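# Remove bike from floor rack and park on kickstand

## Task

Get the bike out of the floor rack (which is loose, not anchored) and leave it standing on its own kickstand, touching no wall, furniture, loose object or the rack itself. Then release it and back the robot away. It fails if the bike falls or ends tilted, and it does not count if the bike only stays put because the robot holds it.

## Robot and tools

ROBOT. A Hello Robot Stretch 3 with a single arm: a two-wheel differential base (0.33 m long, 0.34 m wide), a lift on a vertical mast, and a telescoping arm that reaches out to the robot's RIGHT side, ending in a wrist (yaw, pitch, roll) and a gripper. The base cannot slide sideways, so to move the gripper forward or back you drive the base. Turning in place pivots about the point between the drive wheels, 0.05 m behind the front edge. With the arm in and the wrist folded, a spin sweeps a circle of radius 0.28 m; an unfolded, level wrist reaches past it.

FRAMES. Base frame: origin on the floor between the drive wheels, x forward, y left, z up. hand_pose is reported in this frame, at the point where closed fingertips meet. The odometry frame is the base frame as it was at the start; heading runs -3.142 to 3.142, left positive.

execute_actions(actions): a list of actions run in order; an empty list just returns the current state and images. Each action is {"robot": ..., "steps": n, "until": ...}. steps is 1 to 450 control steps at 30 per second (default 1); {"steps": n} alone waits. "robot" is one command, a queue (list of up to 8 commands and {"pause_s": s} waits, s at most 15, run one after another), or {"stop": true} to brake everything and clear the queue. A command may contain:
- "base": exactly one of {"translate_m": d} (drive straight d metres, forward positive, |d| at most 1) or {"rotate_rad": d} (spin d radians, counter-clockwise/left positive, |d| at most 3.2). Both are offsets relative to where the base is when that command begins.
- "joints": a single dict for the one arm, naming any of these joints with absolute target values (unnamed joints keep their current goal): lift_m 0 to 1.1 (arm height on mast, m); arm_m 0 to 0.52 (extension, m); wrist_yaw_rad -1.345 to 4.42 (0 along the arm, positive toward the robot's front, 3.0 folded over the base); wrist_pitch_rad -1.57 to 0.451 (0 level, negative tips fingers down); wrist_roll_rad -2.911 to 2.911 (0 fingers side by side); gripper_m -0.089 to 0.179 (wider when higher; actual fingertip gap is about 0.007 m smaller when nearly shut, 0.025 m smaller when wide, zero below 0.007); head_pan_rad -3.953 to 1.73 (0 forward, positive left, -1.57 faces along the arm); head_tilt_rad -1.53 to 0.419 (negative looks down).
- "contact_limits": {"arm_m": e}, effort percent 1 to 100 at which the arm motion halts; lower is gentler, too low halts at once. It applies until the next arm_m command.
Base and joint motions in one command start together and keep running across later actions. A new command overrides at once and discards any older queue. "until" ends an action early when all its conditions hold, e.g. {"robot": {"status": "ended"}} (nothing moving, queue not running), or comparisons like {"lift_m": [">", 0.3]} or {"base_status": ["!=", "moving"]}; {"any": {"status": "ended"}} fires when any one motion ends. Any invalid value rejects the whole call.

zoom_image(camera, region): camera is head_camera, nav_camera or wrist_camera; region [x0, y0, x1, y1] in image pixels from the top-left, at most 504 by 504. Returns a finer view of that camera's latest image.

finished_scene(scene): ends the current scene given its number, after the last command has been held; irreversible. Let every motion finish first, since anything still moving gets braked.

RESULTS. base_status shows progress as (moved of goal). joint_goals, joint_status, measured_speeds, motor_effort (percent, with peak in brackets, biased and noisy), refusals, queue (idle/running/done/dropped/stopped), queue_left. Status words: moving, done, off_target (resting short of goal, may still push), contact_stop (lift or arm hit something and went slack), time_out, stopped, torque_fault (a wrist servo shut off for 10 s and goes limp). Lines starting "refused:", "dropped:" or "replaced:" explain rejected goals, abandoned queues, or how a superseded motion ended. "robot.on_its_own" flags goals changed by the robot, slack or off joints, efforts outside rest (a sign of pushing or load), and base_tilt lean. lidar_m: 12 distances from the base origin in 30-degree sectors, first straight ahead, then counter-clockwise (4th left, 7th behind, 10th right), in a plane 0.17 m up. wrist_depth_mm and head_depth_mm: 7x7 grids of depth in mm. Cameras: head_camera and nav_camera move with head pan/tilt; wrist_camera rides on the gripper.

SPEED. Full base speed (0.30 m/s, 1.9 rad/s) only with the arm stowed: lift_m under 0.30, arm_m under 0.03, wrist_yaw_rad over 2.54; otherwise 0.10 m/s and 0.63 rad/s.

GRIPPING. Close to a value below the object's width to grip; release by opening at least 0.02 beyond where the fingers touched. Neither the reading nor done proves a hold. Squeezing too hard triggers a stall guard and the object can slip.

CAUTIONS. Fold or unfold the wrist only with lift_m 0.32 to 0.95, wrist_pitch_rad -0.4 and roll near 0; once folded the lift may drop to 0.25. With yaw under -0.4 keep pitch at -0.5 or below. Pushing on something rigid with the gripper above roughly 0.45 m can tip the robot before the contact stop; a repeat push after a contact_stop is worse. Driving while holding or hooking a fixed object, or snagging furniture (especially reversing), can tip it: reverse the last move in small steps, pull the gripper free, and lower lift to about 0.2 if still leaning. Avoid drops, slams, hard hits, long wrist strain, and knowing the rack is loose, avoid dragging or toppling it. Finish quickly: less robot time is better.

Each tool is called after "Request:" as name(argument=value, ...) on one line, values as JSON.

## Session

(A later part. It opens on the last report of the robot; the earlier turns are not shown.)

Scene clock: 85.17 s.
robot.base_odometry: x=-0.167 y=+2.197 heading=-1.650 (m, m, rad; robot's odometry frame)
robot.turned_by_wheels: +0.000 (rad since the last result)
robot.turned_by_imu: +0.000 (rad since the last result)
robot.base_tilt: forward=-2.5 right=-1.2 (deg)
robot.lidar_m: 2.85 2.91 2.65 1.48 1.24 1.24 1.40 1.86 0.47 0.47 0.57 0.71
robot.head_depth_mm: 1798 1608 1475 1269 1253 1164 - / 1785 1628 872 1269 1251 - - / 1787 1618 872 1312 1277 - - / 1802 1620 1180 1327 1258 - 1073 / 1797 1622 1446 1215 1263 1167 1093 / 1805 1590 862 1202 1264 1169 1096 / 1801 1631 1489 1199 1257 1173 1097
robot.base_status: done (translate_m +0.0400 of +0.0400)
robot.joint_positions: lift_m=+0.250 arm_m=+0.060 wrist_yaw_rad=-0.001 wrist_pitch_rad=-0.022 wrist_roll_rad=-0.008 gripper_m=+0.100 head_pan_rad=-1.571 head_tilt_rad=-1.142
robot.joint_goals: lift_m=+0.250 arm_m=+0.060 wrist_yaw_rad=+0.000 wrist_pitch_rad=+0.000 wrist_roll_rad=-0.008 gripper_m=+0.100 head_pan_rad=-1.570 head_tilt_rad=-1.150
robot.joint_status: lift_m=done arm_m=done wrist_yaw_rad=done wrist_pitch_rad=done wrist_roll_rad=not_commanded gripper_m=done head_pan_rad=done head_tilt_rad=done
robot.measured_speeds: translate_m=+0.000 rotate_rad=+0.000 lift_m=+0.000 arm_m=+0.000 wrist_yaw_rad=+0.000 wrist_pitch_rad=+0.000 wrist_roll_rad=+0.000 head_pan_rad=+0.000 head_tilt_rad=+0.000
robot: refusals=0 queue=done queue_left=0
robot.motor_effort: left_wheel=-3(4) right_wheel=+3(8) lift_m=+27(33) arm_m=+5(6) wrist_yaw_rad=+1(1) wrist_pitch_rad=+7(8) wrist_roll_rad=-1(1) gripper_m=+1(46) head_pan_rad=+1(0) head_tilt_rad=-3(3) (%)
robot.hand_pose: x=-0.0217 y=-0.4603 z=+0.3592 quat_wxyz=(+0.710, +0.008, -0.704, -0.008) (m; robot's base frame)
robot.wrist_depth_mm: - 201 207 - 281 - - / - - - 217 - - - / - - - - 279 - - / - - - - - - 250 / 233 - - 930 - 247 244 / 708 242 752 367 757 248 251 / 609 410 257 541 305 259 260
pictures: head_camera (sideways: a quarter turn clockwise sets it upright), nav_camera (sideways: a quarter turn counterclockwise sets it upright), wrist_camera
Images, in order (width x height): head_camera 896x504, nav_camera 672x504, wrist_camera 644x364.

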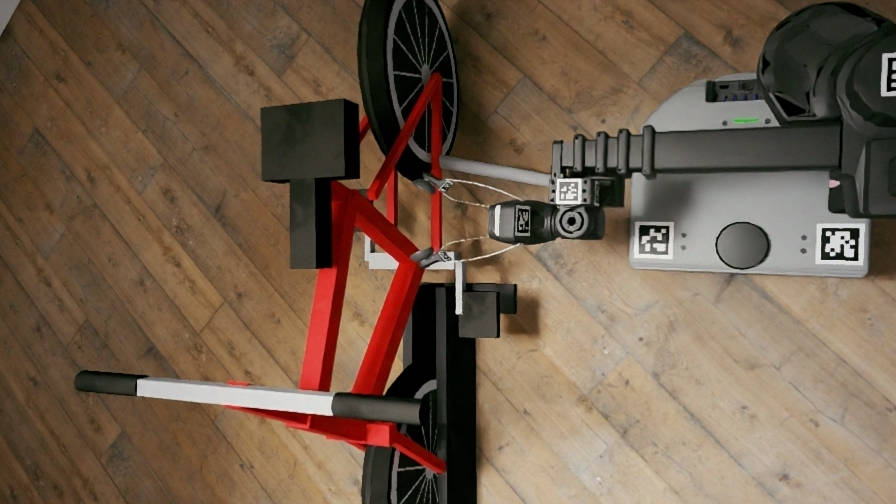

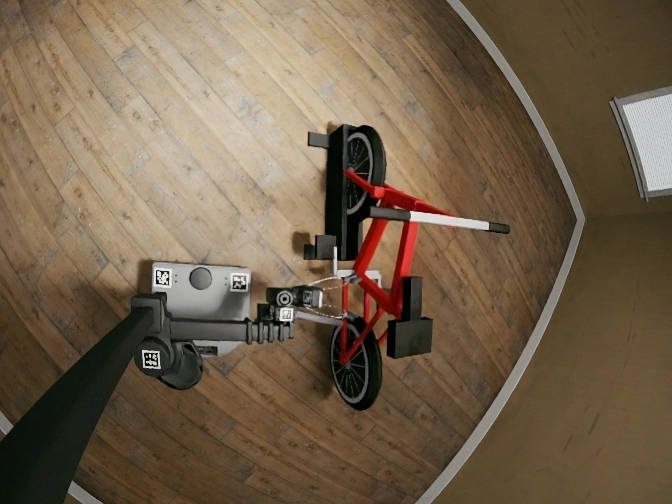

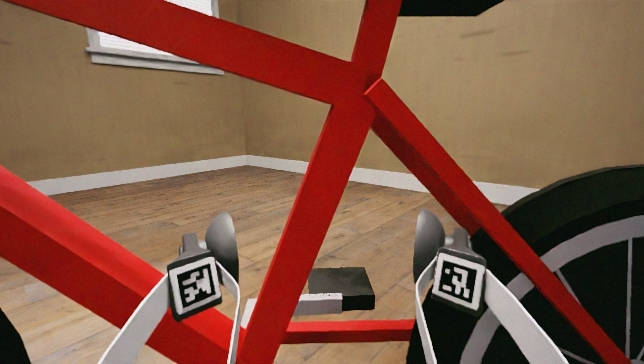

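Request:
execute_actions(actions=[{"robot":[{"base":{"translate_m":0.02}},{"joints":{"arm_m":0.13}},{"joints":{"gripper_m":-0.03}}],"steps":450,"until":{"robot":{"status":"ended"}}}])

Request:
execute_actions(actions=[{"robot":{"base":{"translate_m":-0.08}},"steps":450,"until":{"robot":{"status":"ended"}}}])

Scene clock: 89.63 s.
robot.base_odometry: x=-0.169 y=+2.177 heading=-1.650 (m, m, rad; robot's odometry frame)
robot.turned_by_wheels: +0.000 (rad since the last result)
robot.turned_by_imu: +0.000 (rad since the last result)
robot.base_tilt: forward=-2.5 right=-1.3 (deg)
robot.lidar_m: 2.83 2.90 2.68 1.49 1.26 1.25 1.41 1.88 0.47 0.55 0.57 0.71
robot.head_depth_mm: 1784 1619 1467 1272 1255 1167 - / 1784 1619 870 1263 1249 - - / 1797 1619 873 1331 1239 - - / 1796 1624 1423 1307 1263 - 1071 / 1797 1632 1462 1220 1252 1172 1096 / 1806 1607 871 1197 1259 1173 1094 / 1798 1639 1480 1195 1260 1175 1094
robot.base_status: done (translate_m +0.0200 of +0.0200)
robot.joint_positions: lift_m=+0.250 arm_m=+0.130 wrist_yaw_rad=-0.010 wrist_pitch_rad=-0.022 wrist_roll_rad=+0.024 gripper_m=-0.029 head_pan_rad=-1.571 head_tilt_rad=-1.142
robot.joint_goals: lift_m=+0.250 arm_m=+0.130 wrist_yaw_rad=+0.000 wrist_pitch_rad=+0.000 wrist_roll_rad=+0.024 gripper_m=-0.030 head_pan_rad=-1.570 head_tilt_rad=-1.150
robot.joint_status: lift_m=done arm_m=done wrist_yaw_rad=done wrist_pitch_rad=done wrist_roll_rad=not_commanded gripper_m=done head_pan_rad=done head_tilt_rad=done
robot.measured_speeds: translate_m=+0.000 rotate_rad=+0.000 lift_m=+0.000 arm_m=+0.000 wrist_yaw_rad=+0.000 wrist_pitch_rad=+0.000 wrist_roll_rad=+0.000 head_pan_rad=+0.000 head_tilt_rad=+0.000
robot: refusals=0 queue=done queue_left=0
robot.motor_effort: left_wheel=-6(7) right_wheel=+7(13) lift_m=+27(27) arm_m=+5(5) wrist_yaw_rad=+9(21) wrist_pitch_rad=+7(7) wrist_roll_rad=-14(14) gripper_m=-21(96) head_pan_rad=+0(1) head_tilt_rad=-4(3) (%)
robot.hand_pose: x=-0.0240 y=-0.5302 z=+0.3592 quat_wxyz=(+0.699, +0.004, -0.715, -0.012) (m; robot's base frame)
robot.wrist_depth_mm: - 140 143 148 157 - - / - - - 151 150 - - / - - - - 159 - - / - - - 165 - 136 - / - - - 167 - 901 182 / 844 816 810 176 758 703 156 / 178 211 583 299 551 194 185
pictures: head_camera (sideways: a quarter turn clockwise sets it upright), nav_camera (sideways: a quarter turn counterclockwise sets it upright), wrist_camera
Images, in order (width x height): head_camera 896x504, nav_camera 672x504, wrist_camera 644x364.

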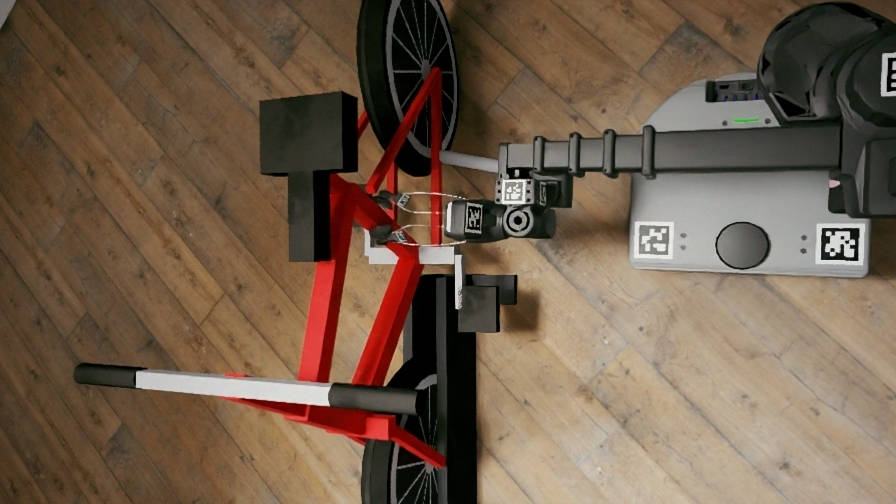

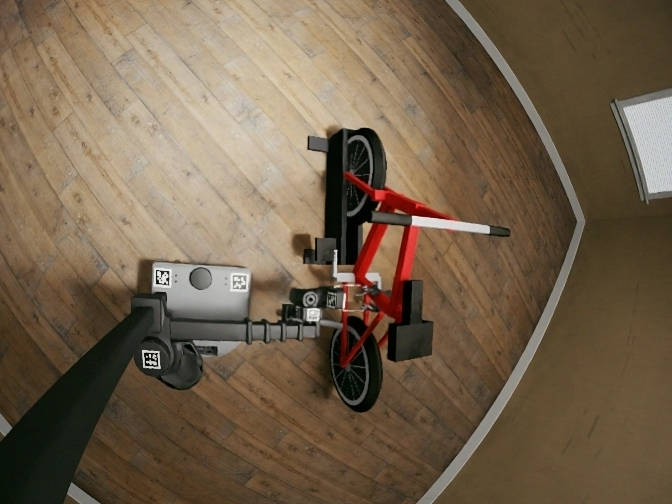

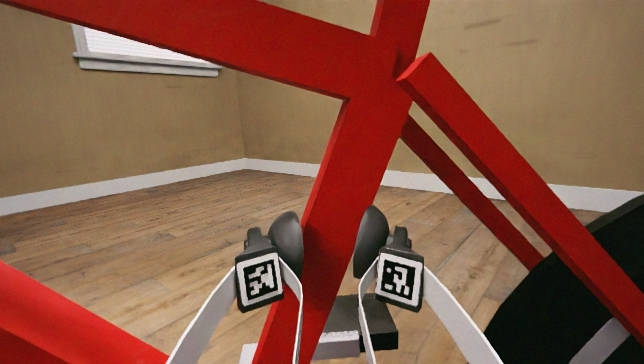

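Scene clock: 91.53 s.
robot.base_odometry: x=-0.162 y=+2.257 heading=-1.650 (m, m, rad; robot's odometry frame)
robot.turned_by_wheels: +0.000 (rad since the last result)
robot.turned_by_imu: +0.000 (rad since the last result)
robot.base_tilt: forward=-2.3 right=-1.2 (deg)
robot.lidar_m: 2.90 2.94 2.58 1.42 1.19 1.19 1.35 1.82 0.47 0.55 0.57 0.72
robot.head_depth_mm: 1786 1612 1473 1278 1255 1168 - / 1795 1613 871 1271 1254 - - / 1789 1617 872 1326 1238 - - / 1783 1629 1430 1328 1256 - 1072 / 1796 1625 1468 1223 1257 1167 1094 / 1799 1604 869 1204 1259 1170 1095 / 1798 1629 1483 1202 1261 1173 1099
robot.base_status: done (translate_m -0.0800 of -0.0800)
robot.joint_positions: lift_m=+0.250 arm_m=+0.130 wrist_yaw_rad=-0.011 wrist_pitch_rad=-0.021 wrist_roll_rad=+0.024 gripper_m=-0.026 head_pan_rad=-1.571 head_tilt_rad=-1.142
robot.joint_goals: lift_m=+0.250 arm_m=+0.130 wrist_yaw_rad=+0.000 wrist_pitch_rad=+0.000 wrist_roll_rad=+0.024 gripper_m=-0.027 head_pan_rad=-1.570 head_tilt_rad=-1.150
robot.joint_status: lift_m=done arm_m=done wrist_yaw_rad=done wrist_pitch_rad=done wrist_roll_rad=not_commanded gripper_m=done head_pan_rad=done head_tilt_rad=done
robot.measured_speeds: translate_m=+0.000 rotate_rad=+0.000 lift_m=+0.000 arm_m=+0.000 wrist_yaw_rad=+0.000 wrist_pitch_rad=+0.000 wrist_roll_rad=+0.000 head_pan_rad=+0.000 head_tilt_rad=+0.000
robot: refusals=0 queue=done queue_left=0
robot.motor_effort: left_wheel=-4(9) right_wheel=+7(12) lift_m=+27(27) arm_m=+5(5) wrist_yaw_rad=+10(18) wrist_pitch_rad=+7(7) wrist_roll_rad=-14(14) gripper_m=-20(22) head_pan_rad=+1(0) head_tilt_rad=-3(3) (%)
robot.hand_pose: x=-0.0243 y=-0.5303 z=+0.3592 quat_wxyz=(+0.699, +0.004, -0.715, -0.012) (m; robot's base frame)
robot.wrist_depth_mm: - 141 143 147 156 - - / - - - 151 151 - - / - - - - 159 - - / - - - 166 - 135 - / - - - 169 - 866 184 / 817 827 820 177 774 670 154 / 177 209 579 300 556 195 186
pictures: head_camera (sideways: a quarter turn clockwise sets it upright), nav_camera (sideways: a quarter turn counterclockwise sets it upright), wrist_camera
Images, in order (width x height): head_camera 896x504, nav_camera 672x504, wrist_camera 644x364.

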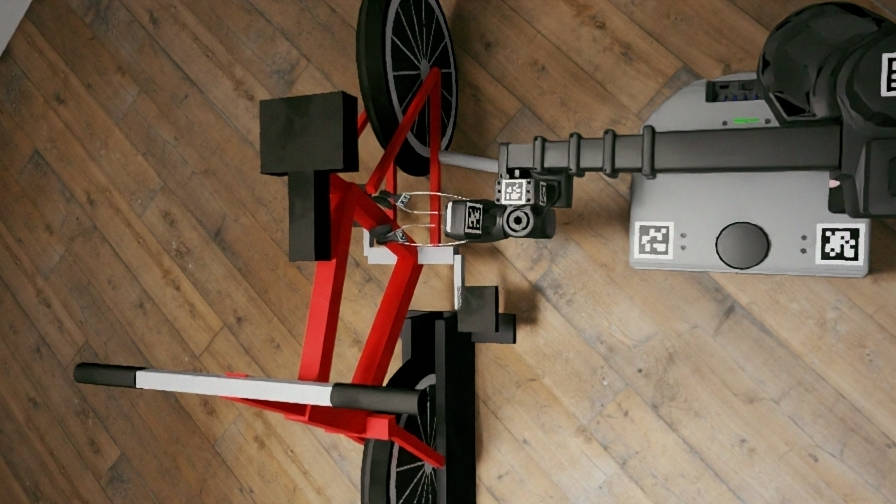

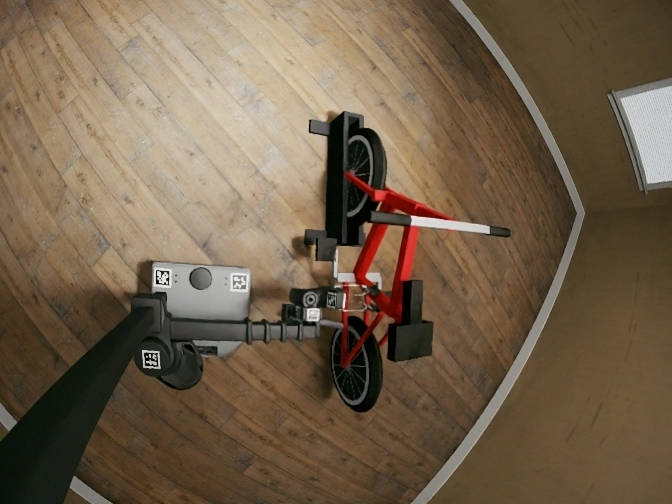

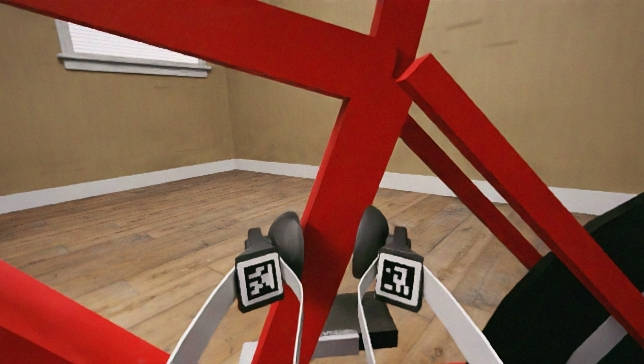

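Rolls easily.

Request:
execute_actions(actions=[{"robot":{"base":{"translate_m":-0.3},"joints":{"head_pan_rad":-1.25}},"steps":450,"until":{"robot":{"status":"ended"}}}])

Scene clock: 95.87 s.
robot.base_odometry: x=-0.139 y=+2.556 heading=-1.650 (m, m, rad; robot's odometry frame)
robot.turned_by_wheels: +0.000 (rad since the last result)
robot.turned_by_imu: +0.000 (rad since the last result)
robot.base_tilt: forward=-2.5 right=-1.3 (deg)
robot.lidar_m: 3.16 3.15 2.09 1.16 0.97 0.97 1.10 1.63 0.49 0.59 0.59 0.75
robot.head_depth_mm: 1787 1619 915 1137 1253 1163 1101 / 1796 1614 1426 1306 1227 - - / 1799 1575 1439 1316 1244 - - / 1792 1623 933 1326 1256 1190 - / 1805 1623 1162 1347 1259 1167 1098 / 1798 1632 1248 1349 1261 1170 1096 / 1804 1626 1383 1368 1258 1172 1096
robot.base_status: done (translate_m -0.3000 of -0.3000)
robot.joint_positions: lift_m=+0.250 arm_m=+0.130 wrist_yaw_rad=+0.002 wrist_pitch_rad=-0.023 wrist_roll_rad=-0.004 gripper_m=-0.027 head_pan_rad=-1.257 head_tilt_rad=-1.142
robot.joint_goals: lift_m=+0.250 arm_m=+0.130 wrist_yaw_rad=+0.000 wrist_pitch_rad=+0.000 wrist_roll_rad=-0.004 gripper_m=-0.027 head_pan_rad=-1.250 head_tilt_rad=-1.150
robot.joint_status: lift_m=done arm_m=done wrist_yaw_rad=done wrist_pitch_rad=done wrist_roll_rad=not_commanded gripper_m=done head_pan_rad=done head_tilt_rad=done
robot.measured_speeds: translate_m=+0.000 rotate_rad=+0.000 lift_m=+0.000 arm_m=+0.000 wrist_yaw_rad=+0.000 wrist_pitch_rad=+0.000 wrist_roll_rad=+0.000 head_pan_rad=+0.000 head_tilt_rad=+0.000
robot: refusals=0 queue=done queue_left=0
robot.motor_effort: left_wheel=-2(9) right_wheel=+3(17) lift_m=+28(28) arm_m=+4(5) wrist_yaw_rad=+0(31) wrist_pitch_rad=+8(13) wrist_roll_rad=-3(14) gripper_m=-9(22) head_pan_rad=+5(36) head_tilt_rad=-3(4) (%)
robot.hand_pose: x=-0.0210 y=-0.5303 z=+0.3588 quat_wxyz=(+0.709, +0.009, -0.705, -0.008) (m; robot's base frame)
robot.wrist_depth_mm: - - 168 171 - - 913 / - - - 200 176 - 962 / - - - - 185 157 970 / - - - - 191 - 942 / 200 - - - 919 - 172 / 193 210 784 - 753 745 206 / 608 205 230 212 334 232 206
pictures: head_camera (sideways: a quarter turn clockwise sets it upright), nav_camera (sideways: a quarter turn counterclockwise sets it upright), wrist_camera
Images, in order (width x height): head_camera 896x504, nav_camera 672x504, wrist_camera 644x364.

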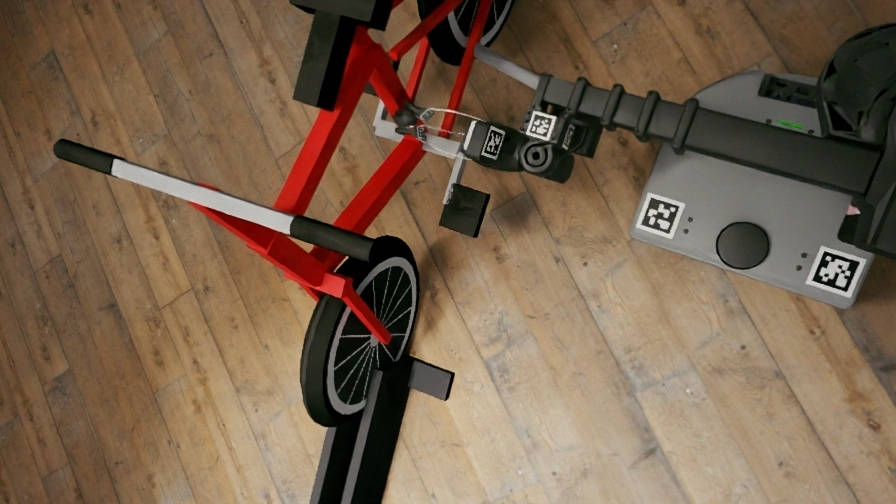

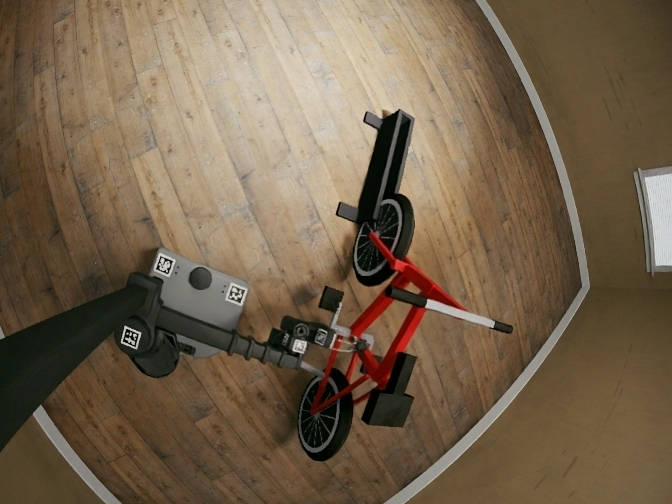

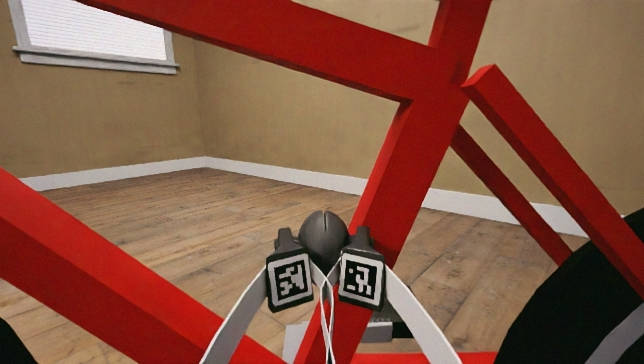

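Request:
execute_actions(actions=[{"robot":[{"joints":{"arm_m":0.085}},{"joints":{"gripper_m":0.1},"base":{"translate_m":-0.02}}],"steps":450,"until":{"robot":{"status":"ended"}}}])

Scene clock: 99.07 s.
robot.base_odometry: x=-0.137 y=+2.576 heading=-1.651 (m, m, rad; robot's odometry frame)
robot.turned_by_wheels: +0.000 (rad since the last result)
robot.turned_by_imu: -0.001 (rad since the last result)
robot.base_tilt: forward=-2.1 right=-1.3 (deg)
robot.lidar_m: 3.17 3.15 2.04 1.14 0.96 0.96 1.08 0.60 0.42 0.36 0.51 0.54
robot.head_depth_mm: 1784 1616 1472 1307 1237 1162 1100 / 1780 1630 1473 1054 1212 - - / 1791 1619 1460 1312 1243 - - / 1788 1624 1480 1317 1258 1184 - / 1795 1617 1475 1335 1255 1170 1094 / 1797 1629 1484 1345 1258 1173 1094 / 1806 1632 1479 1364 1257 1176 1096
robot.base_status: done (translate_m -0.0200 of -0.0200)
robot.joint_positions: lift_m=+0.250 arm_m=+0.085 wrist_yaw_rad=-0.022 wrist_pitch_rad=+0.002 wrist_roll_rad=-0.004 gripper_m=+0.100 head_pan_rad=-1.257 head_tilt_rad=-1.142
robot.joint_goals: lift_m=+0.250 arm_m=+0.085 wrist_yaw_rad=+0.000 wrist_pitch_rad=+0.000 wrist_roll_rad=-0.004 gripper_m=+0.100 head_pan_rad=-1.250 head_tilt_rad=-1.150
robot.joint_status: lift_m=done arm_m=done wrist_yaw_rad=done wrist_pitch_rad=done wrist_roll_rad=not_commanded gripper_m=done head_pan_rad=done head_tilt_rad=done
robot.measured_speeds: translate_m=+0.000 rotate_rad=+0.000 lift_m=+0.000 arm_m=+0.000 wrist_yaw_rad=+0.000 wrist_pitch_rad=+0.000 wrist_roll_rad=+0.000 head_pan_rad=+0.000 head_tilt_rad=+0.000
robot: refusals=0 queue=done queue_left=0
robot.on_its_own: wrist_yaw_rad is at rest, and its effort (+20) is outside its rest range (-12 to +12)
robot.motor_effort: left_wheel=-5(7) right_wheel=+11(10) lift_m=+28(28) arm_m=-3(5) wrist_yaw_rad=+20(19) wrist_pitch_rad=-1(8) wrist_roll_rad=-3(3) gripper_m=+5(84) head_pan_rad=+4(4) head_tilt_rad=-4(3) (%)
robot.hand_pose: x=-0.0271 y=-0.4865 z=+0.3652 quat_wxyz=(+0.709, -0.008, -0.705, -0.007) (m; robot's base frame)
robot.wrist_depth_mm: - - - - - 82 81 / - - - - - - 108 / - - - - - - - / - - - - - - - / 132 155 - - - - - / 126 133 759 802 758 808 748 / 177 136 146 563 604 289 149
pictures: head_camera (sideways: a quarter turn clockwise sets it upright), nav_camera (sideways: a quarter turn counterclockwise sets it upright), wrist_camera
Images, in order (width x height): head_camera 896x504, nav_camera 672x504, wrist_camera 644x364.

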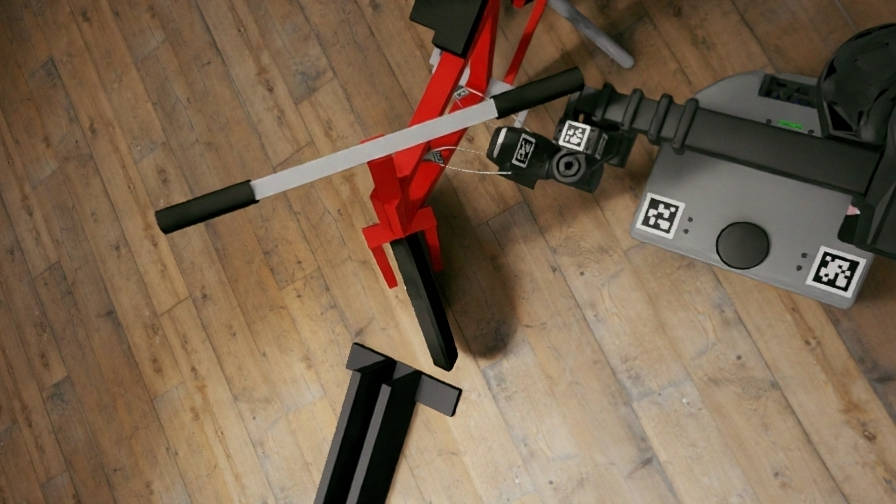

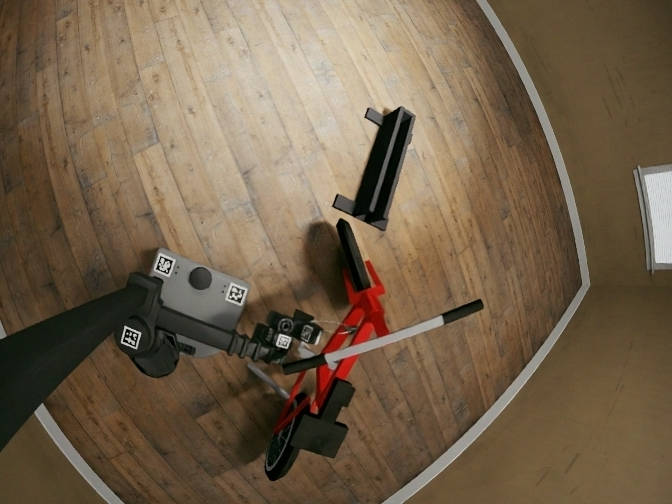

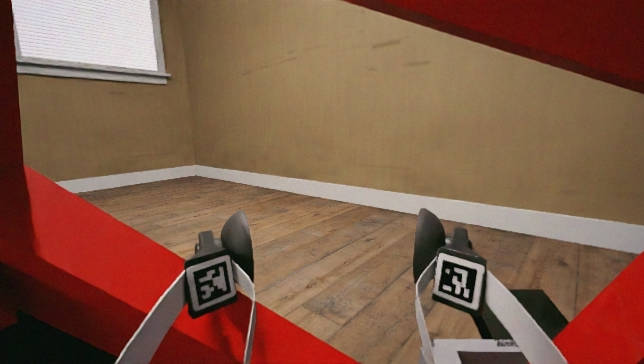

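Request:
execute_actions(actions=[{"robot":[{"joints":{"gripper_m":0.0,"lift_m":0.27}},{"joints":{"arm_m":0.0,"head_pan_rad":-1.6}}],"steps":450,"until":{"robot":{"status":"ended"}}}])

Scene clock: 102.43 s.
robot.base_odometry: x=-0.137 y=+2.576 heading=-1.650 (m, m, rad; robot's odometry frame)
robot.turned_by_wheels: +0.000 (rad since the last result)
robot.turned_by_imu: +0.000 (rad since the last result)
robot.base_tilt: forward=-2.4 right=-1.3 (deg)
robot.lidar_m: 3.17 3.17 2.03 1.14 0.96 0.96 1.08 0.60 0.42 0.36 0.51 0.54
robot.head_depth_mm: 1709 1612 1480 814 1251 1167 - / 1768 1614 1479 1147 1240 - - / 1791 1629 1474 1103 1269 - - / 1790 1628 1480 1139 1255 - 1073 / 1806 1622 1444 1315 1256 1172 1094 / 1797 1605 1484 1329 1257 1171 1093 / 1797 1634 1487 1347 1264 1174 1097
robot.base_status: done (translate_m -0.0200 of -0.0200)
robot.joint_positions: lift_m=+0.270 arm_m=+0.001 wrist_yaw_rad=-0.001 wrist_pitch_rad=-0.015 wrist_roll_rad=-0.004 gripper_m=+0.000 head_pan_rad=-1.593 head_tilt_rad=-1.142
robot.joint_goals: lift_m=+0.270 arm_m=+0.000 wrist_yaw_rad=+0.000 wrist_pitch_rad=+0.000 wrist_roll_rad=-0.004 gripper_m=+0.000 head_pan_rad=-1.600 head_tilt_rad=-1.150
robot.joint_status: lift_m=done arm_m=done wrist_yaw_rad=done wrist_pitch_rad=done wrist_roll_rad=not_commanded gripper_m=done head_pan_rad=done head_tilt_rad=done
robot.measured_speeds: translate_m=+0.000 rotate_rad=+0.000 lift_m=+0.000 arm_m=+0.000 wrist_yaw_rad=+0.000 wrist_pitch_rad=+0.000 wrist_roll_rad=+0.000 head_pan_rad=+0.000 head_tilt_rad=+0.000
robot: refusals=0 queue=done queue_left=0
robot.motor_effort: left_wheel=-3(5) right_wheel=+3(11) lift_m=+33(35) arm_m=-5(7) wrist_yaw_rad=+1(19) wrist_pitch_rad=+5(5) wrist_roll_rad=-3(3) gripper_m=-1(80) head_pan_rad=-5(36) head_tilt_rad=-3(3) (%)
robot.hand_pose: x=-0.0218 y=-0.4021 z=+0.3808 quat_wxyz=(+0.709, +0.005, -0.705, -0.006) (m; robot's base frame)
robot.wrist_depth_mm: - 157 154 155 - - 957 / - 181 - 162 159 160 - / - 202 - - - 168 165 / - 208 - - - - 190 / - 205 235 - - - 196 / 228 261 229 - 807 232 750 / 227 292 584 247 275 246 614
pictures: head_camera (sideways: a quarter turn clockwise sets it upright), nav_camera (sideways: a quarter turn counterclockwise sets it upright), wrist_camera
Images, in order (width x height): head_camera 896x504, nav_camera 672x504, wrist_camera 644x364.

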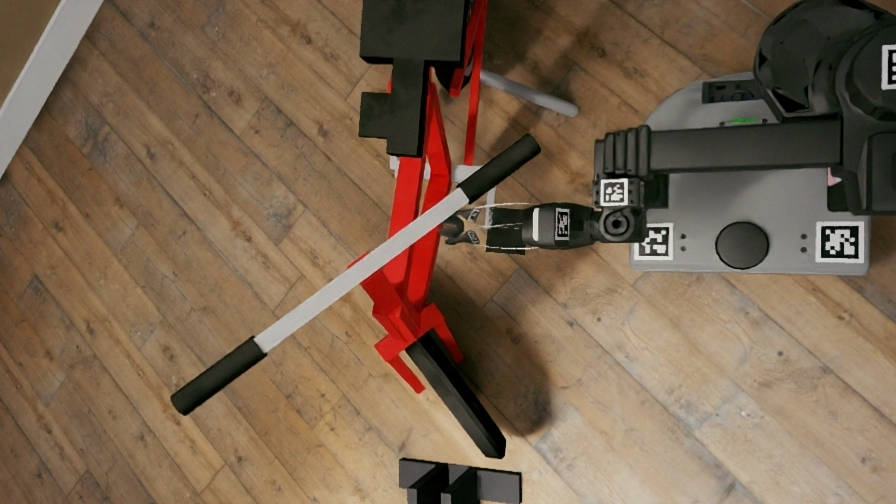

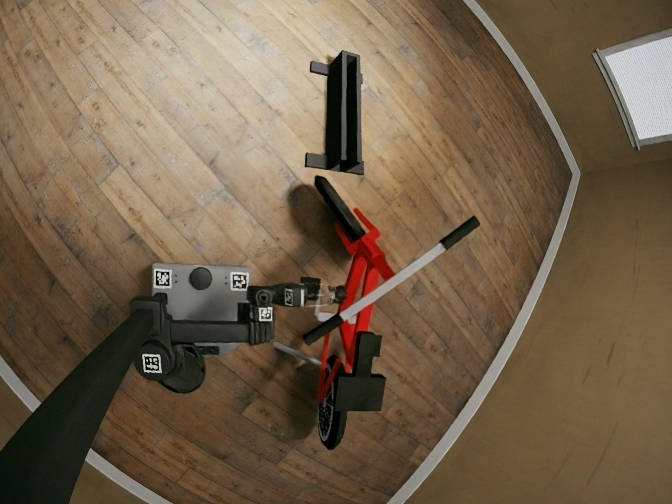

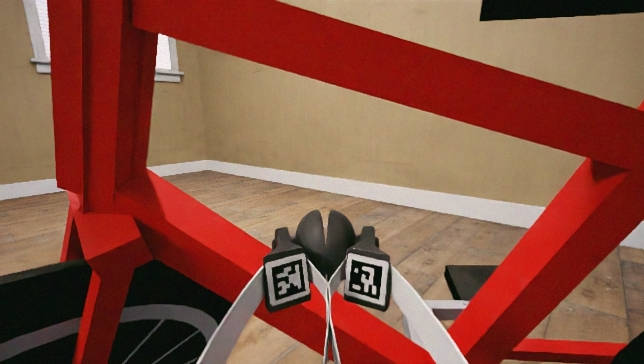

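Request:
execute_actions(actions=[{"robot":[{"joints":{"wrist_yaw_rad":1.6}},{"base":{"rotate_rad":0.15}},{"base":{"translate_m":0.4}},{"base":{"rotate_rad":0.6}},{"base":{"translate_m":0.6},"joints":{"head_pan_rad":-3.0,"head_tilt_rad":-0.7}}],"steps":450,"until":{"robot":{"status":"ended"}}},{"steps":200,"until":{"robot":{"status":"ended"}}}])

Scene clock: 120.10 s.
robot.base_odometry: x=+0.264 y=+1.707 heading=-0.901 (m, m, rad; robot's odometry frame)
robot.turned_by_wheels: +0.750 (rad since the last result)
robot.turned_by_imu: +0.752 (rad since the last result)
robot.base_tilt: forward=-2.3 right=-1.3 (deg)
robot.lidar_m: 2.25 1.95 1.35 1.26 1.29 1.65 1.12 0.96 2.68 2.50 2.53 2.41
robot.head_depth_mm: 2095 2354 2387 1880 1548 1320 1146 / 2108 2379 1615 1777 1550 1317 1148 / 2134 2411 2147 1731 1548 1316 1147 / 2148 2428 2316 1725 1545 1315 1151 / 2167 2449 2393 1889 1514 1319 1147 / 2181 2474 2397 1897 1467 1313 1150 / 2200 2525 2404 1894 1418 1317 1146
robot.base_status: done (translate_m +0.6000 of +0.6000)
robot.joint_positions: lift_m=+0.270 arm_m=+0.001 wrist_yaw_rad=+1.598 wrist_pitch_rad=-0.015 wrist_roll_rad=-0.004 gripper_m=+0.000 head_pan_rad=-2.993 head_tilt_rad=-0.705
robot.joint_goals: lift_m=+0.270 arm_m=+0.000 wrist_yaw_rad=+1.600 wrist_pitch_rad=+0.000 wrist_roll_rad=-0.004 gripper_m=+0.000 head_pan_rad=-3.000 head_tilt_rad=-0.700
robot.joint_status: lift_m=done arm_m=done wrist_yaw_rad=done wrist_pitch_rad=done wrist_roll_rad=not_commanded gripper_m=done head_pan_rad=done head_tilt_rad=done
robot.measured_speeds: translate_m=+0.000 rotate_rad=+0.000 lift_m=+0.000 arm_m=+0.000 wrist_yaw_rad=+0.000 wrist_pitch_rad=+0.000 wrist_roll_rad=+0.000 head_pan_rad=+0.000 head_tilt_rad=+0.000
robot: refusals=0 queue=done queue_left=0
robot.motor_effort: left_wheel=-3(8) right_wheel=+3(7) lift_m=+33(33) arm_m=-4(4) wrist_yaw_rad=+2(4) wrist_pitch_rad=+5(5) wrist_roll_rad=-3(3) gripper_m=-2(2) head_pan_rad=-5(52) head_tilt_rad=+0(20) (%)
robot.hand_pose: x=+0.2344 y=-0.1392 z=+0.3807 quat_wxyz=(+0.498, +0.509, -0.488, +0.504) (m; robot's base frame)
robot.wrist_depth_mm: - - - - - - - / - - - - - - - / - - - - - - - / - - - - - - - / - - - - - - - / 844 842 829 - 831 786 773 / 644 632 623 623 613 611 615
pictures: head_camera (sideways: a quarter turn clockwise sets it upright), nav_camera (sideways: a quarter turn counterclockwise sets it upright), wrist_camera
Images, in order (width x height): head_camera 896x504, nav_camera 672x504, wrist_camera 644x364.

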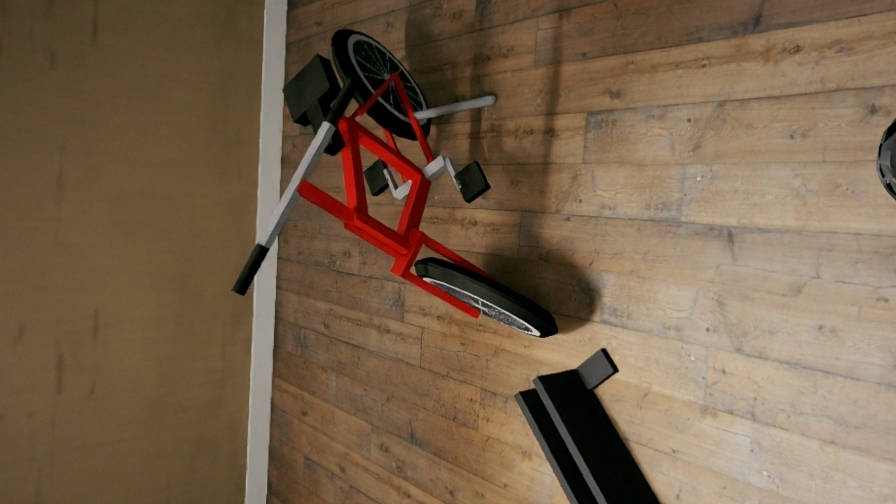

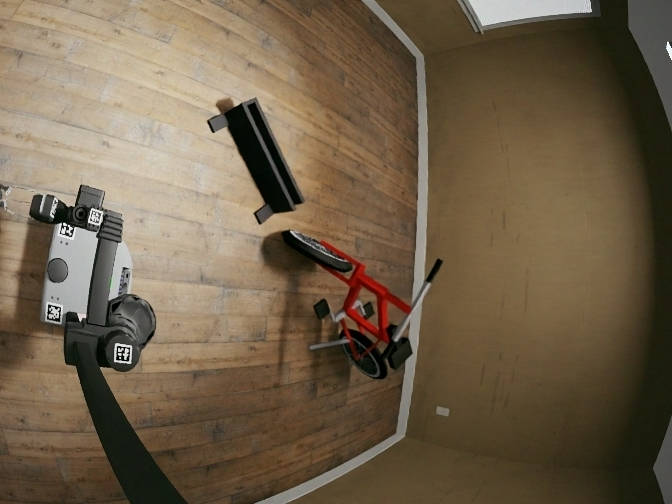

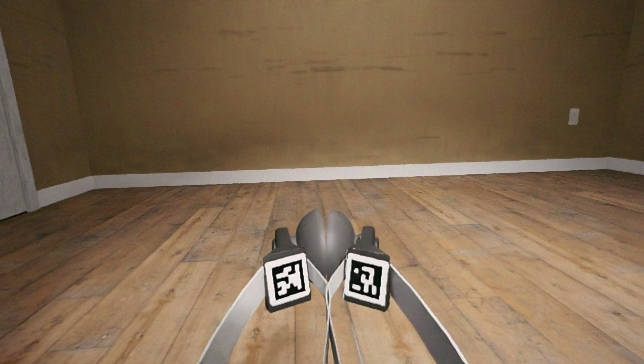

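Request:
finished_scene(scene=1)

The scene is finished: the task was done.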